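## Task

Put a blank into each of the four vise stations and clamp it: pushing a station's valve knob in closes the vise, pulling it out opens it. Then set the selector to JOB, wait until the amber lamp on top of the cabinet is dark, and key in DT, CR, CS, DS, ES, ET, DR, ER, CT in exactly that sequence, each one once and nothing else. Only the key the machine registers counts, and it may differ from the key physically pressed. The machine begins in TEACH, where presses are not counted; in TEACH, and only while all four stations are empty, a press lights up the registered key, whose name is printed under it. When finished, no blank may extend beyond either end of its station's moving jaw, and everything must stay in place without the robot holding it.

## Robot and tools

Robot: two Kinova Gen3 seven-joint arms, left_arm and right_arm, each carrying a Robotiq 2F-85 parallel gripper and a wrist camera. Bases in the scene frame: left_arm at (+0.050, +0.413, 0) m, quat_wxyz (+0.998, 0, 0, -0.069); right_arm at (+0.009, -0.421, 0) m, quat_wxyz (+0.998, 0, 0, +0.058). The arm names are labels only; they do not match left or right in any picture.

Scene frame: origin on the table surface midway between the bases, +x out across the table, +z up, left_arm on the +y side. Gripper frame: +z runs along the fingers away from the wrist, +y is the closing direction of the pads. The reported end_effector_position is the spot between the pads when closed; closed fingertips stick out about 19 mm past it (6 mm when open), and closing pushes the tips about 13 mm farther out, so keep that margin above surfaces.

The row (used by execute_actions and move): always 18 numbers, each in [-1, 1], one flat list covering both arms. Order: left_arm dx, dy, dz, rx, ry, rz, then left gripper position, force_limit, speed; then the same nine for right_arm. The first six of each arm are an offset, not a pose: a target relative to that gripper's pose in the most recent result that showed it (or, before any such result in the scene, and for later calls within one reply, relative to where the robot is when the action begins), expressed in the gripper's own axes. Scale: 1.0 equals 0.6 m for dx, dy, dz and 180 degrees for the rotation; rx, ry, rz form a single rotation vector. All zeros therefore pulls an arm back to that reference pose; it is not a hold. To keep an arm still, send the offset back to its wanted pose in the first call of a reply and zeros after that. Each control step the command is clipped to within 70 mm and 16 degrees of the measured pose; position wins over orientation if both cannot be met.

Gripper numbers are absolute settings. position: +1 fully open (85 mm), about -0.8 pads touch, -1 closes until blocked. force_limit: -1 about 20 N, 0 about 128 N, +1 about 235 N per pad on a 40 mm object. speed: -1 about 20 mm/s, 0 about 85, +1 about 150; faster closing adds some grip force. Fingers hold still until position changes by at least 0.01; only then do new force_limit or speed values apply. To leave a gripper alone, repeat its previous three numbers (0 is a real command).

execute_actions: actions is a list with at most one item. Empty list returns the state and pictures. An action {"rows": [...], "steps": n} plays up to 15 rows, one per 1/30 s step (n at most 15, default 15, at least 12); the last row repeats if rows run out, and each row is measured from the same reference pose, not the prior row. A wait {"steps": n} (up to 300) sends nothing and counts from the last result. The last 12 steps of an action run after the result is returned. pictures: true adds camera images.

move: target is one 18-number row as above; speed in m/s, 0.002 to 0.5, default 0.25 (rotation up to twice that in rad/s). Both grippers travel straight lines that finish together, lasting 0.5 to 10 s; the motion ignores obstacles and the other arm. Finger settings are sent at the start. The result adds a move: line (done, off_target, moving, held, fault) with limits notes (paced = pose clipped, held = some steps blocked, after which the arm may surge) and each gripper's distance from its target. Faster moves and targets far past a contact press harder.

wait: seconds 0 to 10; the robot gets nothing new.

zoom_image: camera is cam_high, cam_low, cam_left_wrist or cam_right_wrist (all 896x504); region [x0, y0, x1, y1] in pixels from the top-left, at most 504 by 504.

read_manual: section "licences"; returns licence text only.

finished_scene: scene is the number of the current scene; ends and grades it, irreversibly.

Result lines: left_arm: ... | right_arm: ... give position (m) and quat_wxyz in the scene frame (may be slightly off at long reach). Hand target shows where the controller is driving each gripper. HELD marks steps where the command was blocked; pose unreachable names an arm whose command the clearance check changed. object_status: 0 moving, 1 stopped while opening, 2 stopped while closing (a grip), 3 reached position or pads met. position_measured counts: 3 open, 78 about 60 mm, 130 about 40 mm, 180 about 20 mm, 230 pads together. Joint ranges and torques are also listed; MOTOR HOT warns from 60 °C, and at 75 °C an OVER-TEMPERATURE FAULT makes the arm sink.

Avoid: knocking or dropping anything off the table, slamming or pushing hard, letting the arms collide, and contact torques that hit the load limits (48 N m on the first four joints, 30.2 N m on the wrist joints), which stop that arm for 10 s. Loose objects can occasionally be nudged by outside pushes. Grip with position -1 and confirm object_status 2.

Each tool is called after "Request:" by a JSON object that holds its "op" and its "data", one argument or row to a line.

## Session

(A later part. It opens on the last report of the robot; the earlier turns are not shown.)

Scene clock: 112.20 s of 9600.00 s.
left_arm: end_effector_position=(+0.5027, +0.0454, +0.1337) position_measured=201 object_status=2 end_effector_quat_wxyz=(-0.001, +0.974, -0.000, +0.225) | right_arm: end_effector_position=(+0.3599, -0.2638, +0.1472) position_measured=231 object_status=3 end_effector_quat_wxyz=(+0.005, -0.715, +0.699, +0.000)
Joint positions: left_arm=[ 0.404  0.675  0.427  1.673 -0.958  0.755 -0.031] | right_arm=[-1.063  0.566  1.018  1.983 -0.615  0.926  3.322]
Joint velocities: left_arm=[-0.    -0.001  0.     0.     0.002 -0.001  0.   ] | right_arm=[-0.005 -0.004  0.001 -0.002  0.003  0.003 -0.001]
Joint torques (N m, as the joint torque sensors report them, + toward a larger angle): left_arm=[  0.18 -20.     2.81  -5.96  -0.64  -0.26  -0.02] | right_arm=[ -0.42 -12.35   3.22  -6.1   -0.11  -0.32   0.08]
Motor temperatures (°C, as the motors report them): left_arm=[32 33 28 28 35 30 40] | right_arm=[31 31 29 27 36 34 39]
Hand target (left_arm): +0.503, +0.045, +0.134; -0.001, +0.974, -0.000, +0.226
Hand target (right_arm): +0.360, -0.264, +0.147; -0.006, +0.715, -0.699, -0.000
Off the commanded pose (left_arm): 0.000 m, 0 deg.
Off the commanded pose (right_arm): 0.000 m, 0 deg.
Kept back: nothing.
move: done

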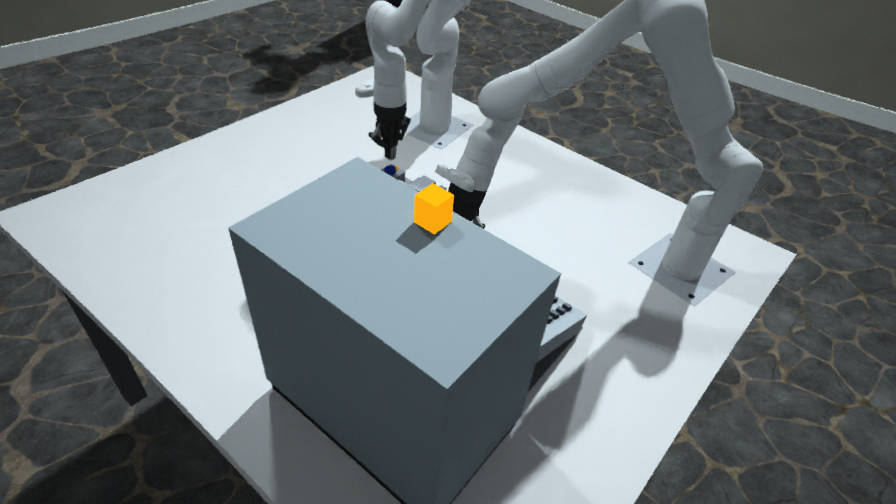

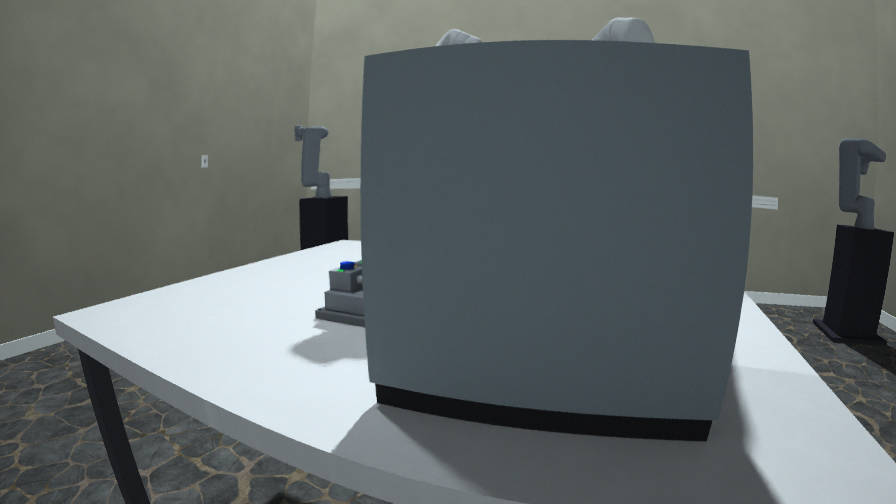

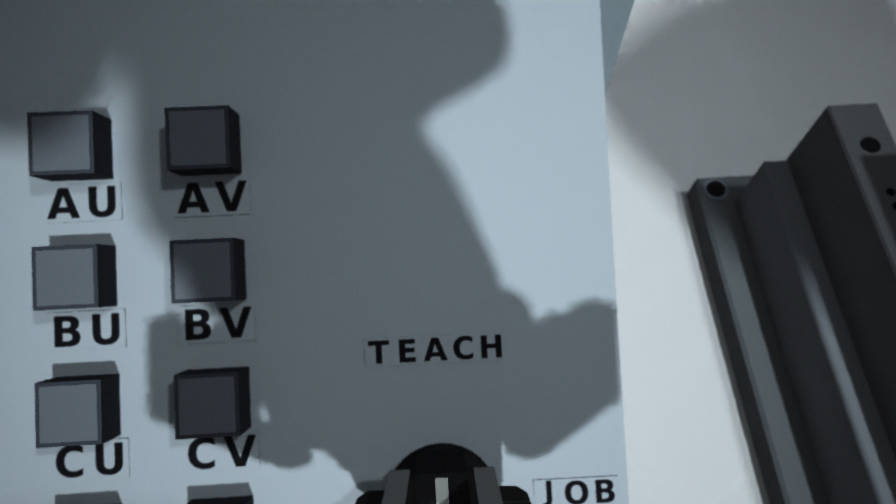

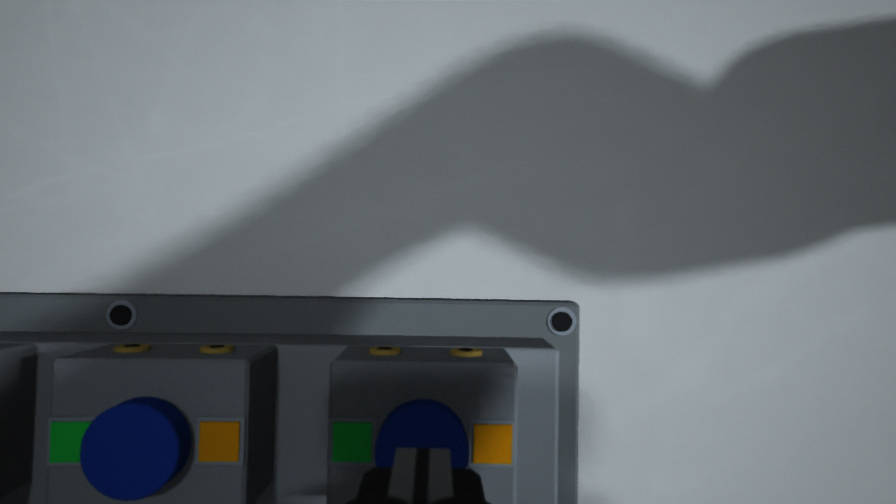

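Request:
{"op": "move", "data": {
  "target": [0,0,0,0,0,0.49,-1,-1,-0.5, -0.1,-0.2,-0.25,0,0,0,-1,-0.5,0.5],
  "speed": 0.4
}}

Request:
{"op": "move", "data": {
  "target": [0,0,0,0,0,0,-0.3,-1,0.5, 0,0,0,0,0,0,-1,-0.5,0.5]
}}

Request:
{"op": "move", "data": {
  "target": [0,0,-0.05,0,0,0,-0.3,-1,0.5, 0,0,0,0,0,0,-1,-0.5,0.5],
  "speed": 0.1
}}

Scene clock: 115.37 s of 9600.00 s.
left_arm: end_effector_position=(+0.5008, +0.0431, +0.1330) position_measured=201 object_status=2 end_effector_quat_wxyz=(-0.156, +0.698, -0.680, +0.162) | right_arm: end_effector_position=(+0.4766, -0.2010, +0.2985) position_measured=231 object_status=3 end_effector_quat_wxyz=(+0.006, -0.716, +0.698, +0.001)
Joint positions: left_arm=[ 0.243  0.748  0.713  1.681 -1.155  0.9   -1.443] | right_arm=[-0.878  0.665  1.027  1.233 -0.566  1.523  3.113]
Joint velocities: left_arm=[-0.002  0.001  0.001 -0.004  0.005 -0.    -0.013] | right_arm=[ 0.008  0.005 -0.    -0.006 -0.001  0.005 -0.001]
Joint torques (N m, as the joint torque sensors report them, + toward a larger angle): left_arm=[ -1.29 -20.2    3.26  -6.31  -0.77   0.78   0.67] | right_arm=[ -0.63 -17.59   4.    -7.41   0.17  -0.45  -0.17]
Motor temperatures (°C, as the motors report them): left_arm=[32 33 28 28 35 30 40] | right_arm=[31 31 29 27 36 34 39]
Hand target (left_arm): +0.503, +0.045, +0.134; -0.158, +0.699, -0.678, +0.162
Hand target (right_arm): +0.477, -0.201, +0.298; -0.005, +0.716, -0.698, -0.001
Off the commanded pose (left_arm): 0.003 m, 0 deg.
Off the commanded pose (right_arm): 0.001 m, 0 deg.
Kept back: nothing.
move: done

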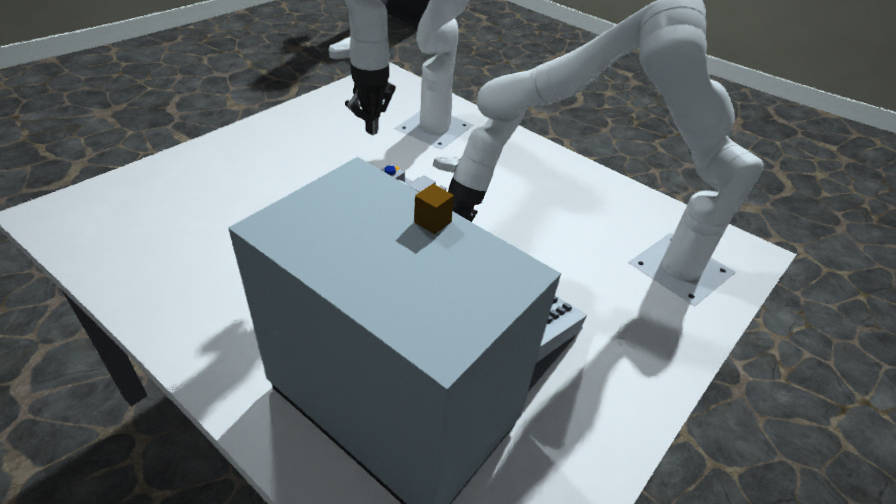

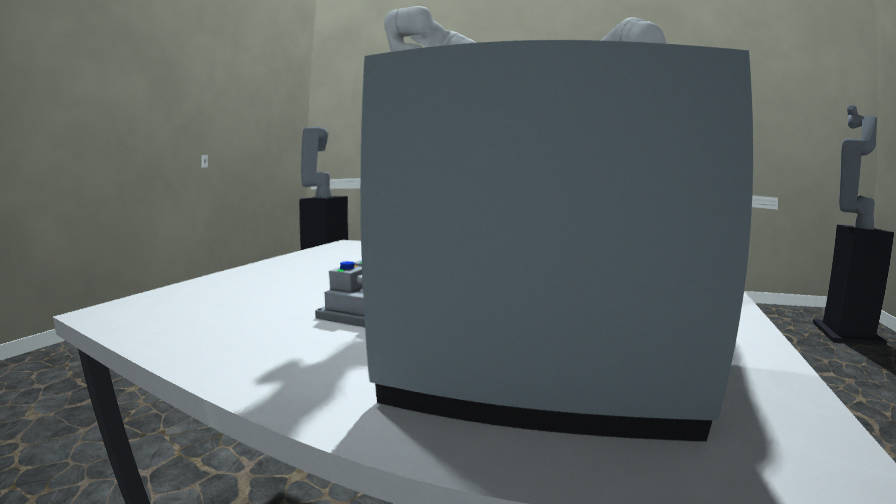

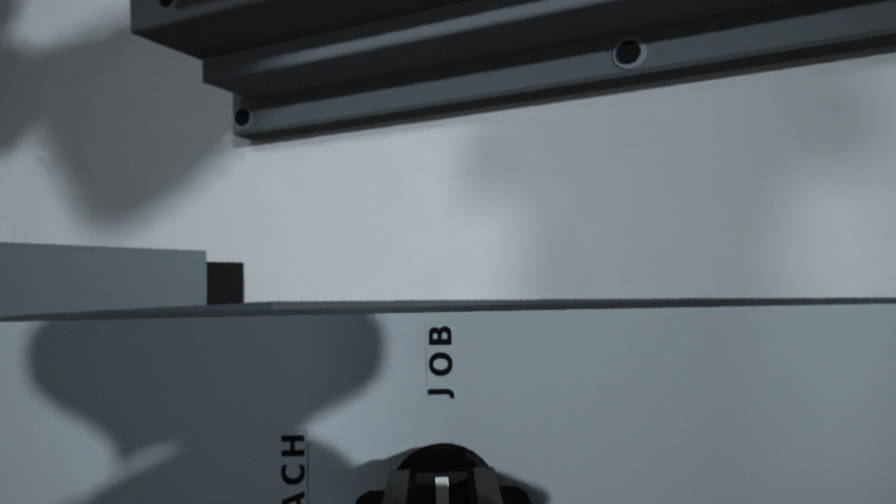

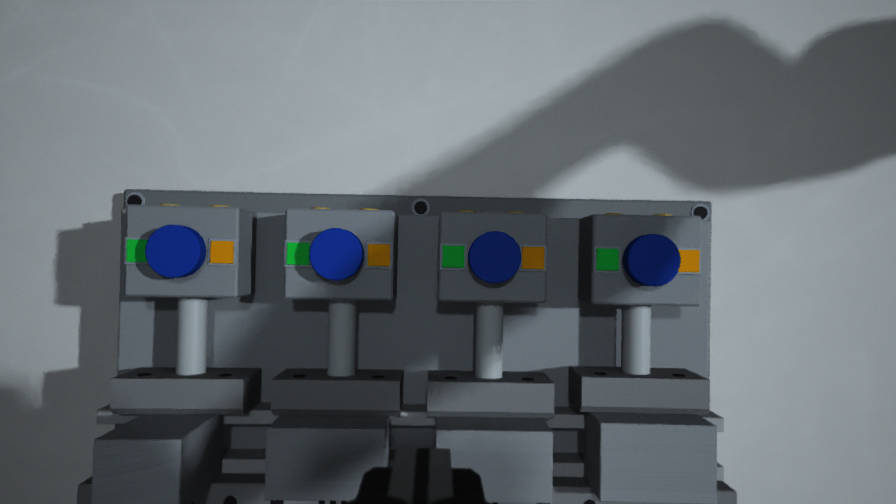

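Scene clock: 115.87 s of 9600.00 s.
left_arm: end_effector_position=(+0.5008, +0.0431, +0.1330) position_measured=167 object_status=0 end_effector_quat_wxyz=(-0.156, +0.698, -0.680, +0.162) | right_arm: end_effector_position=(+0.4766, -0.2010, +0.2985) position_measured=231 object_status=3 end_effector_quat_wxyz=(+0.006, -0.716, +0.698, +0.001)
Joint positions: left_arm=[ 0.243  0.748  0.713  1.681 -1.155  0.9   -1.443] | right_arm=[-0.878  0.665  1.027  1.233 -0.566  1.523  3.113]
Joint velocities: left_arm=[ 0.001 -0.     0.     0.001 -0.001 -0.001  0.   ] | right_arm=[-0.    -0.     0.    -0.001  0.001 -0.    -0.001]
Joint torques (N m, as the joint torque sensors report them, + toward a larger angle): left_arm=[  0.   -19.57   4.59  -5.78  -0.55  -0.15   0.15] | right_arm=[ -0.28 -17.4    3.84  -7.39   0.2   -0.23  -0.06]
Motor temperatures (°C, as the motors report them): left_arm=[32 33 28 28 35 30 40] | right_arm=[31 31 29 27 36 34 39]
Hand target (left_arm): +0.501, +0.043, +0.133; -0.156, +0.698, -0.680, +0.162
Hand target (right_arm): +0.477, -0.201, +0.299; -0.006, +0.716, -0.698, -0.001
Off the commanded pose (left_arm): 0.000 m, 0 deg.
Off the commanded pose (right_arm): 0.000 m, 0 deg.
Kept back: nothing.
move: done

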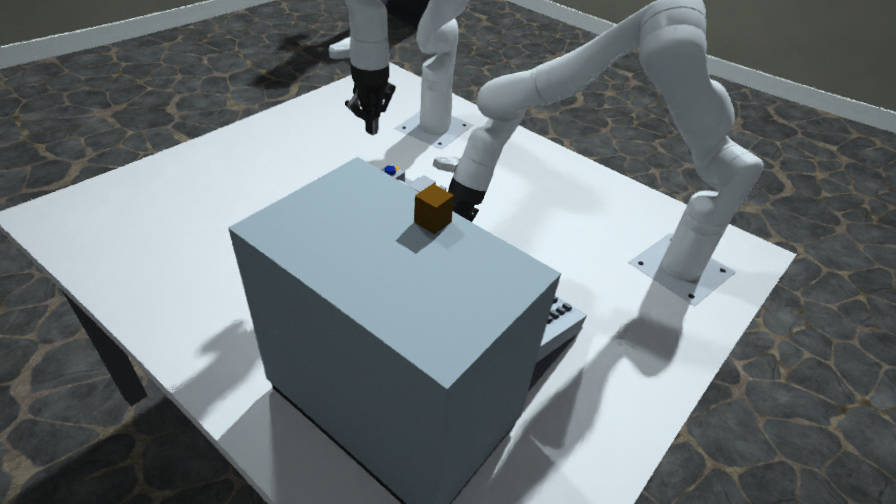

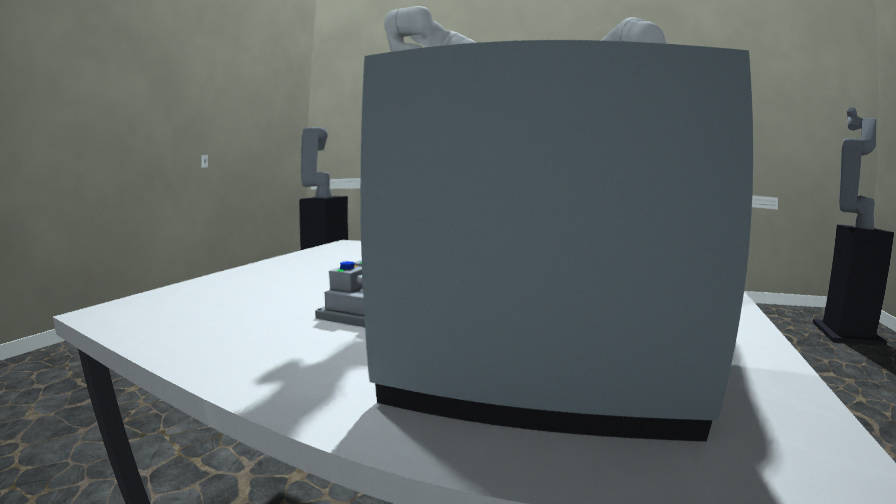

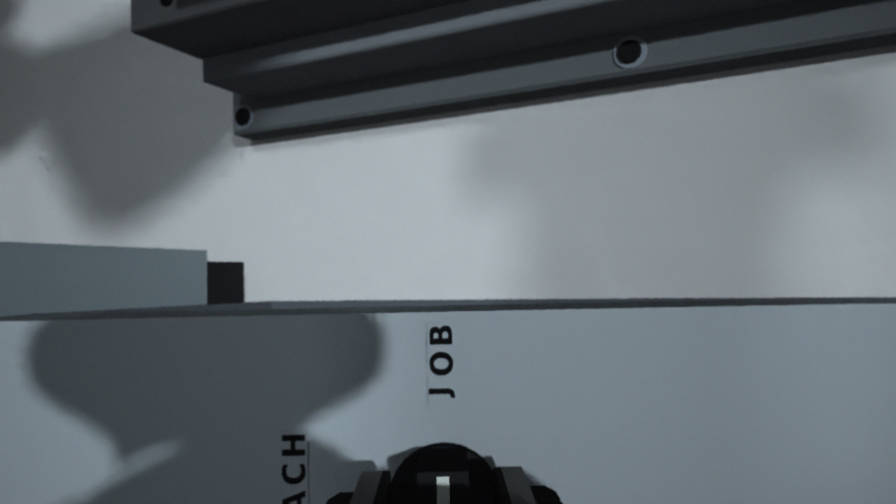

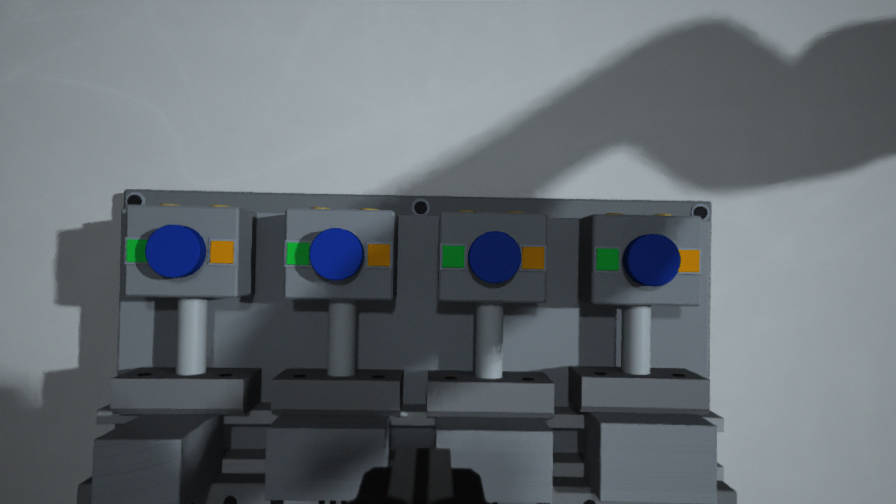

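Scene clock: 116.67 s of 9600.00 s.
left_arm: end_effector_position=(+0.4876, +0.0433, +0.1597) position_measured=167 object_status=3 end_effector_quat_wxyz=(-0.156, +0.698, -0.680, +0.162) | right_arm: end_effector_position=(+0.4766, -0.2010, +0.2985) position_measured=231 object_status=3 end_effector_quat_wxyz=(+0.006, -0.716, +0.698, +0.001)
Joint positions: left_arm=[ 0.236  0.695  0.748  1.684 -1.101  0.94  -1.475] | right_arm=[-0.878  0.665  1.027  1.233 -0.566  1.523  3.113]
Joint velocities: left_arm=[-0.001 -0.004  0.002 -0.001  0.002  0.001 -0.001] | right_arm=[-0.001 -0.    -0.     0.     0.001 -0.    -0.001]
Joint torques (N m, as the joint torque sensors report them, + toward a larger angle): left_arm=[  0.13 -19.26   4.31  -6.    -0.62  -0.14   0.41] | right_arm=[ -0.15 -17.42   3.88  -7.38   0.07  -0.22  -0.01]
Motor temperatures (°C, as the motors report them): left_arm=[32 33 28 28 35 30 40] | right_arm=[31 31 29 27 36 34 39]
Hand target (left_arm): +0.488, +0.043, +0.160; -0.156, +0.698, -0.680, +0.162
Hand target (right_arm): +0.477, -0.201, +0.299; -0.006, +0.716, -0.698, -0.001
Off the commanded pose (left_arm): 0.000 m, 0 deg.
Off the commanded pose (right_arm): 0.000 m, 0 deg.
Kept back: nothing.
move: done

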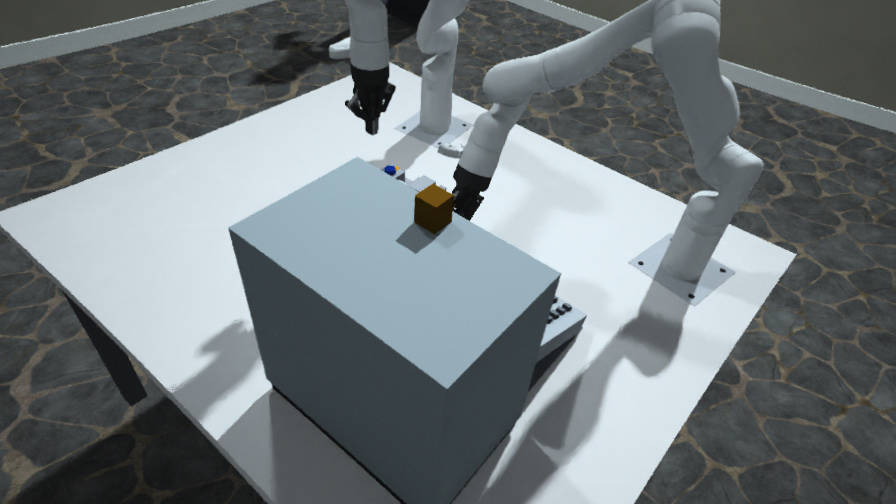

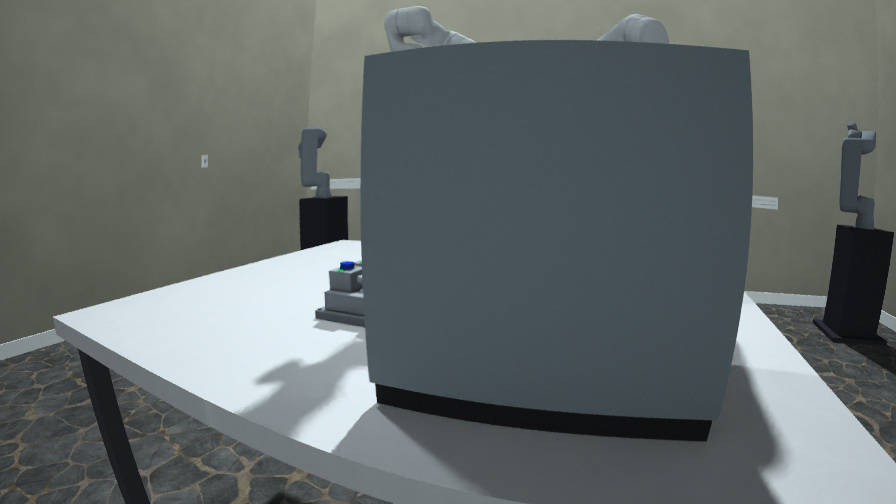

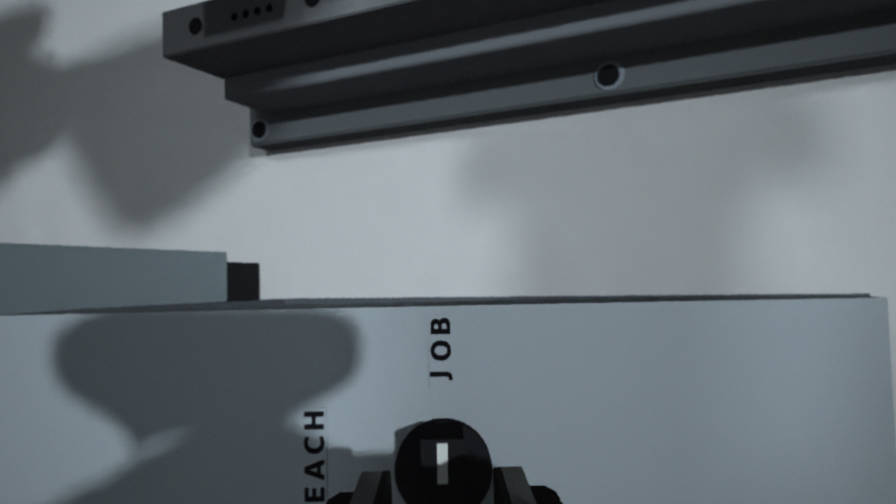

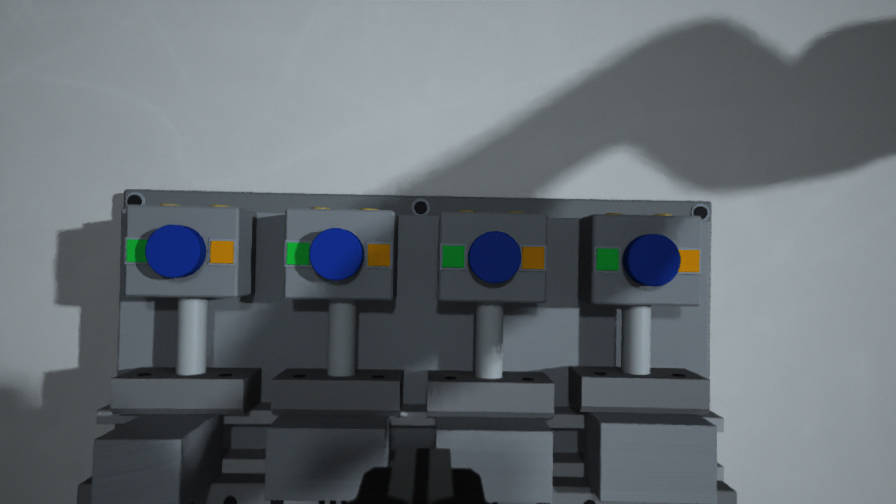

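Request:
{"op": "move", "data": {
  "target": [-0.216,0.0575,0.025,0,0,-0.492,-1,0,0, 0,0,0,0,0,0,-1,-0.5,0.5],
  "speed": 0.5
}}

Scene clock: 119.50 s of 9600.00 s.
left_arm: end_effector_position=(+0.4596, +0.1722, +0.1284) position_measured=232 object_status=3 end_effector_quat_wxyz=(+0.001, +0.975, +0.002, +0.223) | right_arm: end_effector_position=(+0.4766, -0.2010, +0.2985) position_measured=231 object_status=3 end_effector_quat_wxyz=(+0.006, -0.716, +0.698, +0.001)
Joint positions: left_arm=[ 0.258  0.466  0.345  2.085 -1.089  0.487  0.066] | right_arm=[-0.878  0.665  1.027  1.233 -0.566  1.523  3.113]
Joint velocities: left_arm=[ 0.015 -0.003 -0.008  0.006 -0.02  -0.006  0.025] | right_arm=[-0.001 -0.     0.    -0.     0.    -0.    -0.001]
Joint torques (N m, as the joint torque sensors report them, + toward a larger angle): left_arm=[ -0.12 -15.41   1.33  -4.84   0.09  -0.15   0.09] | right_arm=[ -0.27 -17.28   3.95  -7.33   0.01  -0.36   0.01]
Motor temperatures (°C, as the motors report them): left_arm=[32 33 28 28 35 30 40] | right_arm=[31 31 29 27 36 34 39]
Hand target (left_arm): +0.459, +0.172, +0.128; +0.001, +0.975, +0.001, +0.224
Hand target (right_arm): +0.477, -0.201, +0.299; -0.006, +0.716, -0.698, -0.001
Off the commanded pose (left_arm): 0.001 m, 0 deg.
Off the commanded pose (right_arm): 0.000 m, 0 deg.
Kept back: nothing.
move: done

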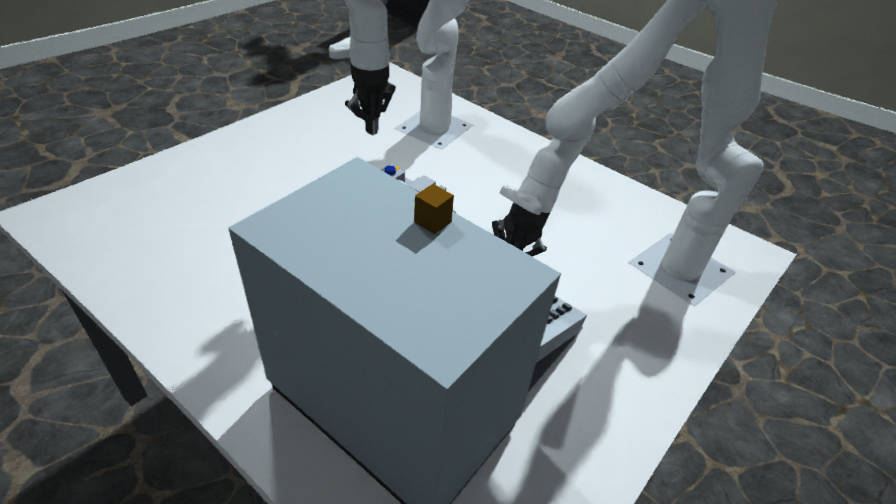

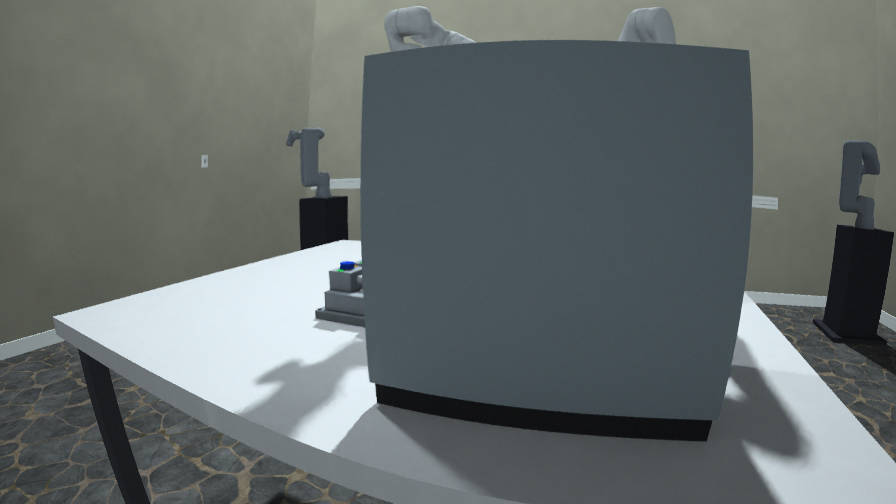

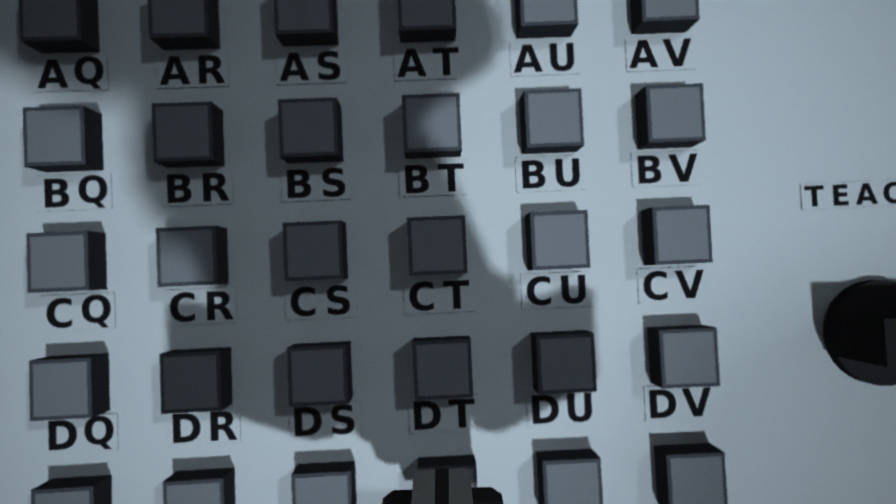

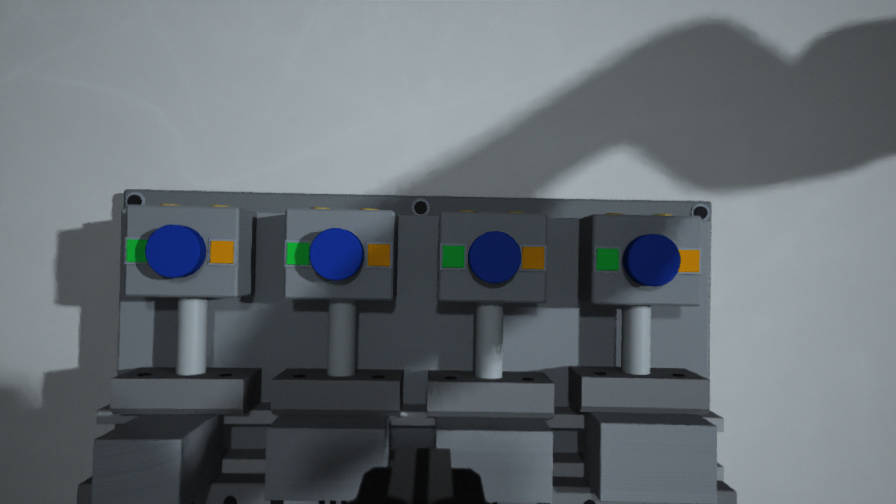

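Request:
{"op": "move", "data": {
  "target": [0.001,0.002,0.0355,0,0,0,-1,0,0, 0,0,0,0,0,0,-1,-0.5,0.5],
  "speed": 0.025
}}

Scene clock: 120.87 s of 9600.00 s.
left_arm: end_effector_position=(+0.4685, +0.1711, +0.1112) position_measured=232 object_status=3 end_effector_quat_wxyz=(+0.001, +0.975, +0.002, +0.224) | right_arm: end_effector_position=(+0.4766, -0.2010, +0.2985) position_measured=231 object_status=3 end_effector_quat_wxyz=(+0.006, -0.716, +0.698, +0.001)
Joint positions: left_arm=[ 0.286  0.513  0.297  2.078 -1.164  0.452  0.133] | right_arm=[-0.878  0.665  1.027  1.233 -0.566  1.523  3.113]
Joint velocities: left_arm=[ 0.007 -0.001 -0.005  0.002 -0.01  -0.002  0.011] | right_arm=[-0.    -0.    -0.    -0.    -0.     0.001 -0.   ]
Joint torques (N m, as the joint torque sensors report them, + toward a larger angle): left_arm=[ -0.68 -12.54   0.48  -7.05  -0.7   -0.85   0.33] | right_arm=[ -0.22 -17.4    3.99  -7.19   0.    -0.15   0.05]
Motor temperatures (°C, as the motors report them): left_arm=[32 33 28 28 35 30 40] | right_arm=[31 31 29 27 36 34 39]
Hand target (left_arm): +0.469, +0.171, +0.110; +0.001, +0.975, +0.002, +0.223
Hand target (right_arm): +0.477, -0.201, +0.299; -0.006, +0.716, -0.698, -0.001
Off the commanded pose (left_arm): 0.002 m, 0 deg.
Off the commanded pose (right_arm): 0.000 m, 0 deg.
Kept back: nothing.
move: done

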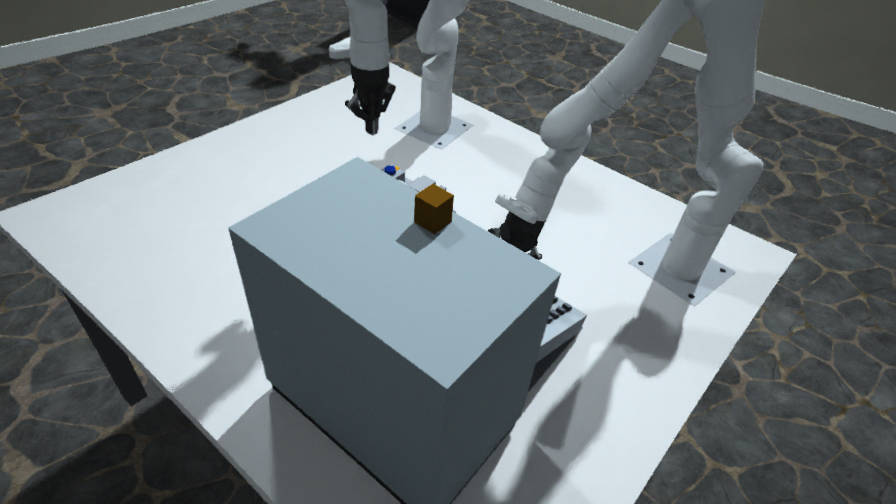

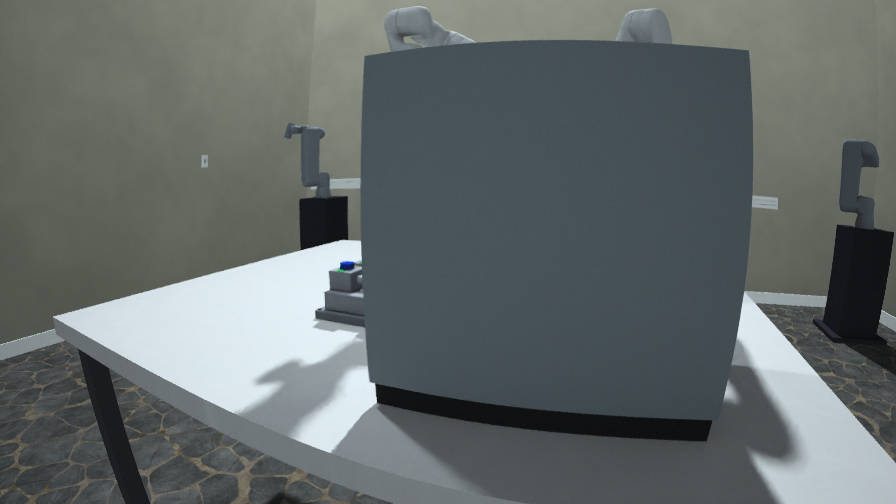

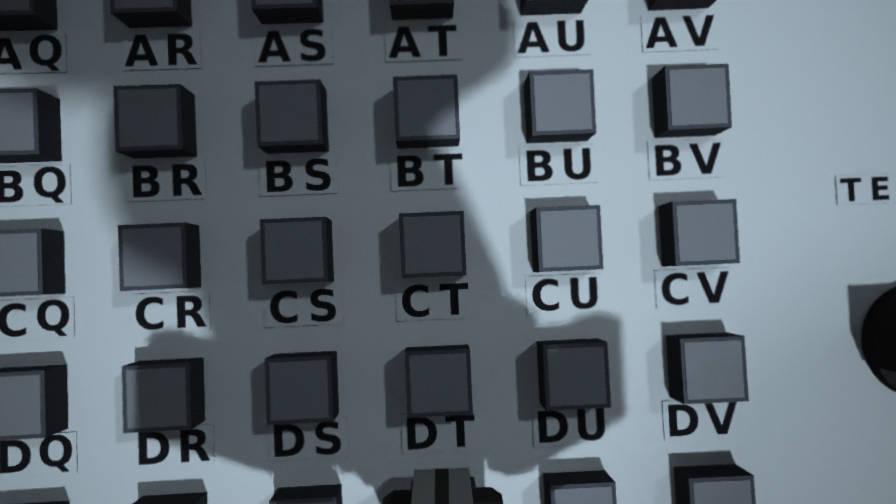

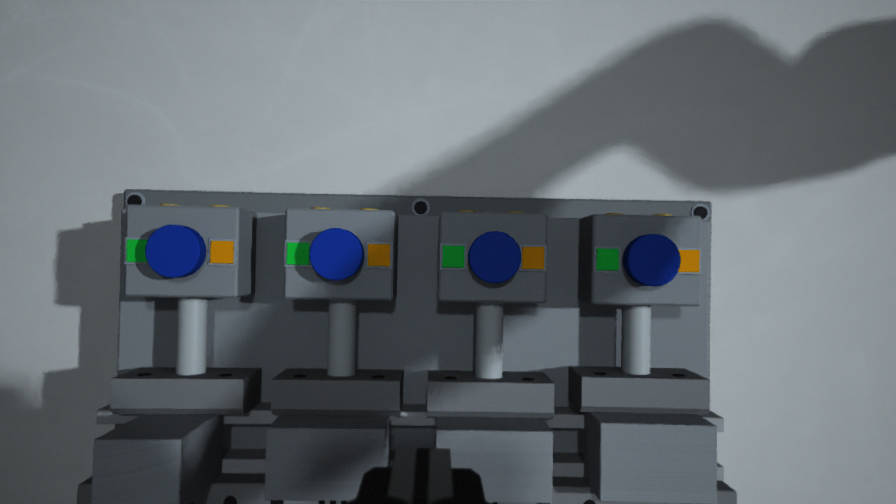

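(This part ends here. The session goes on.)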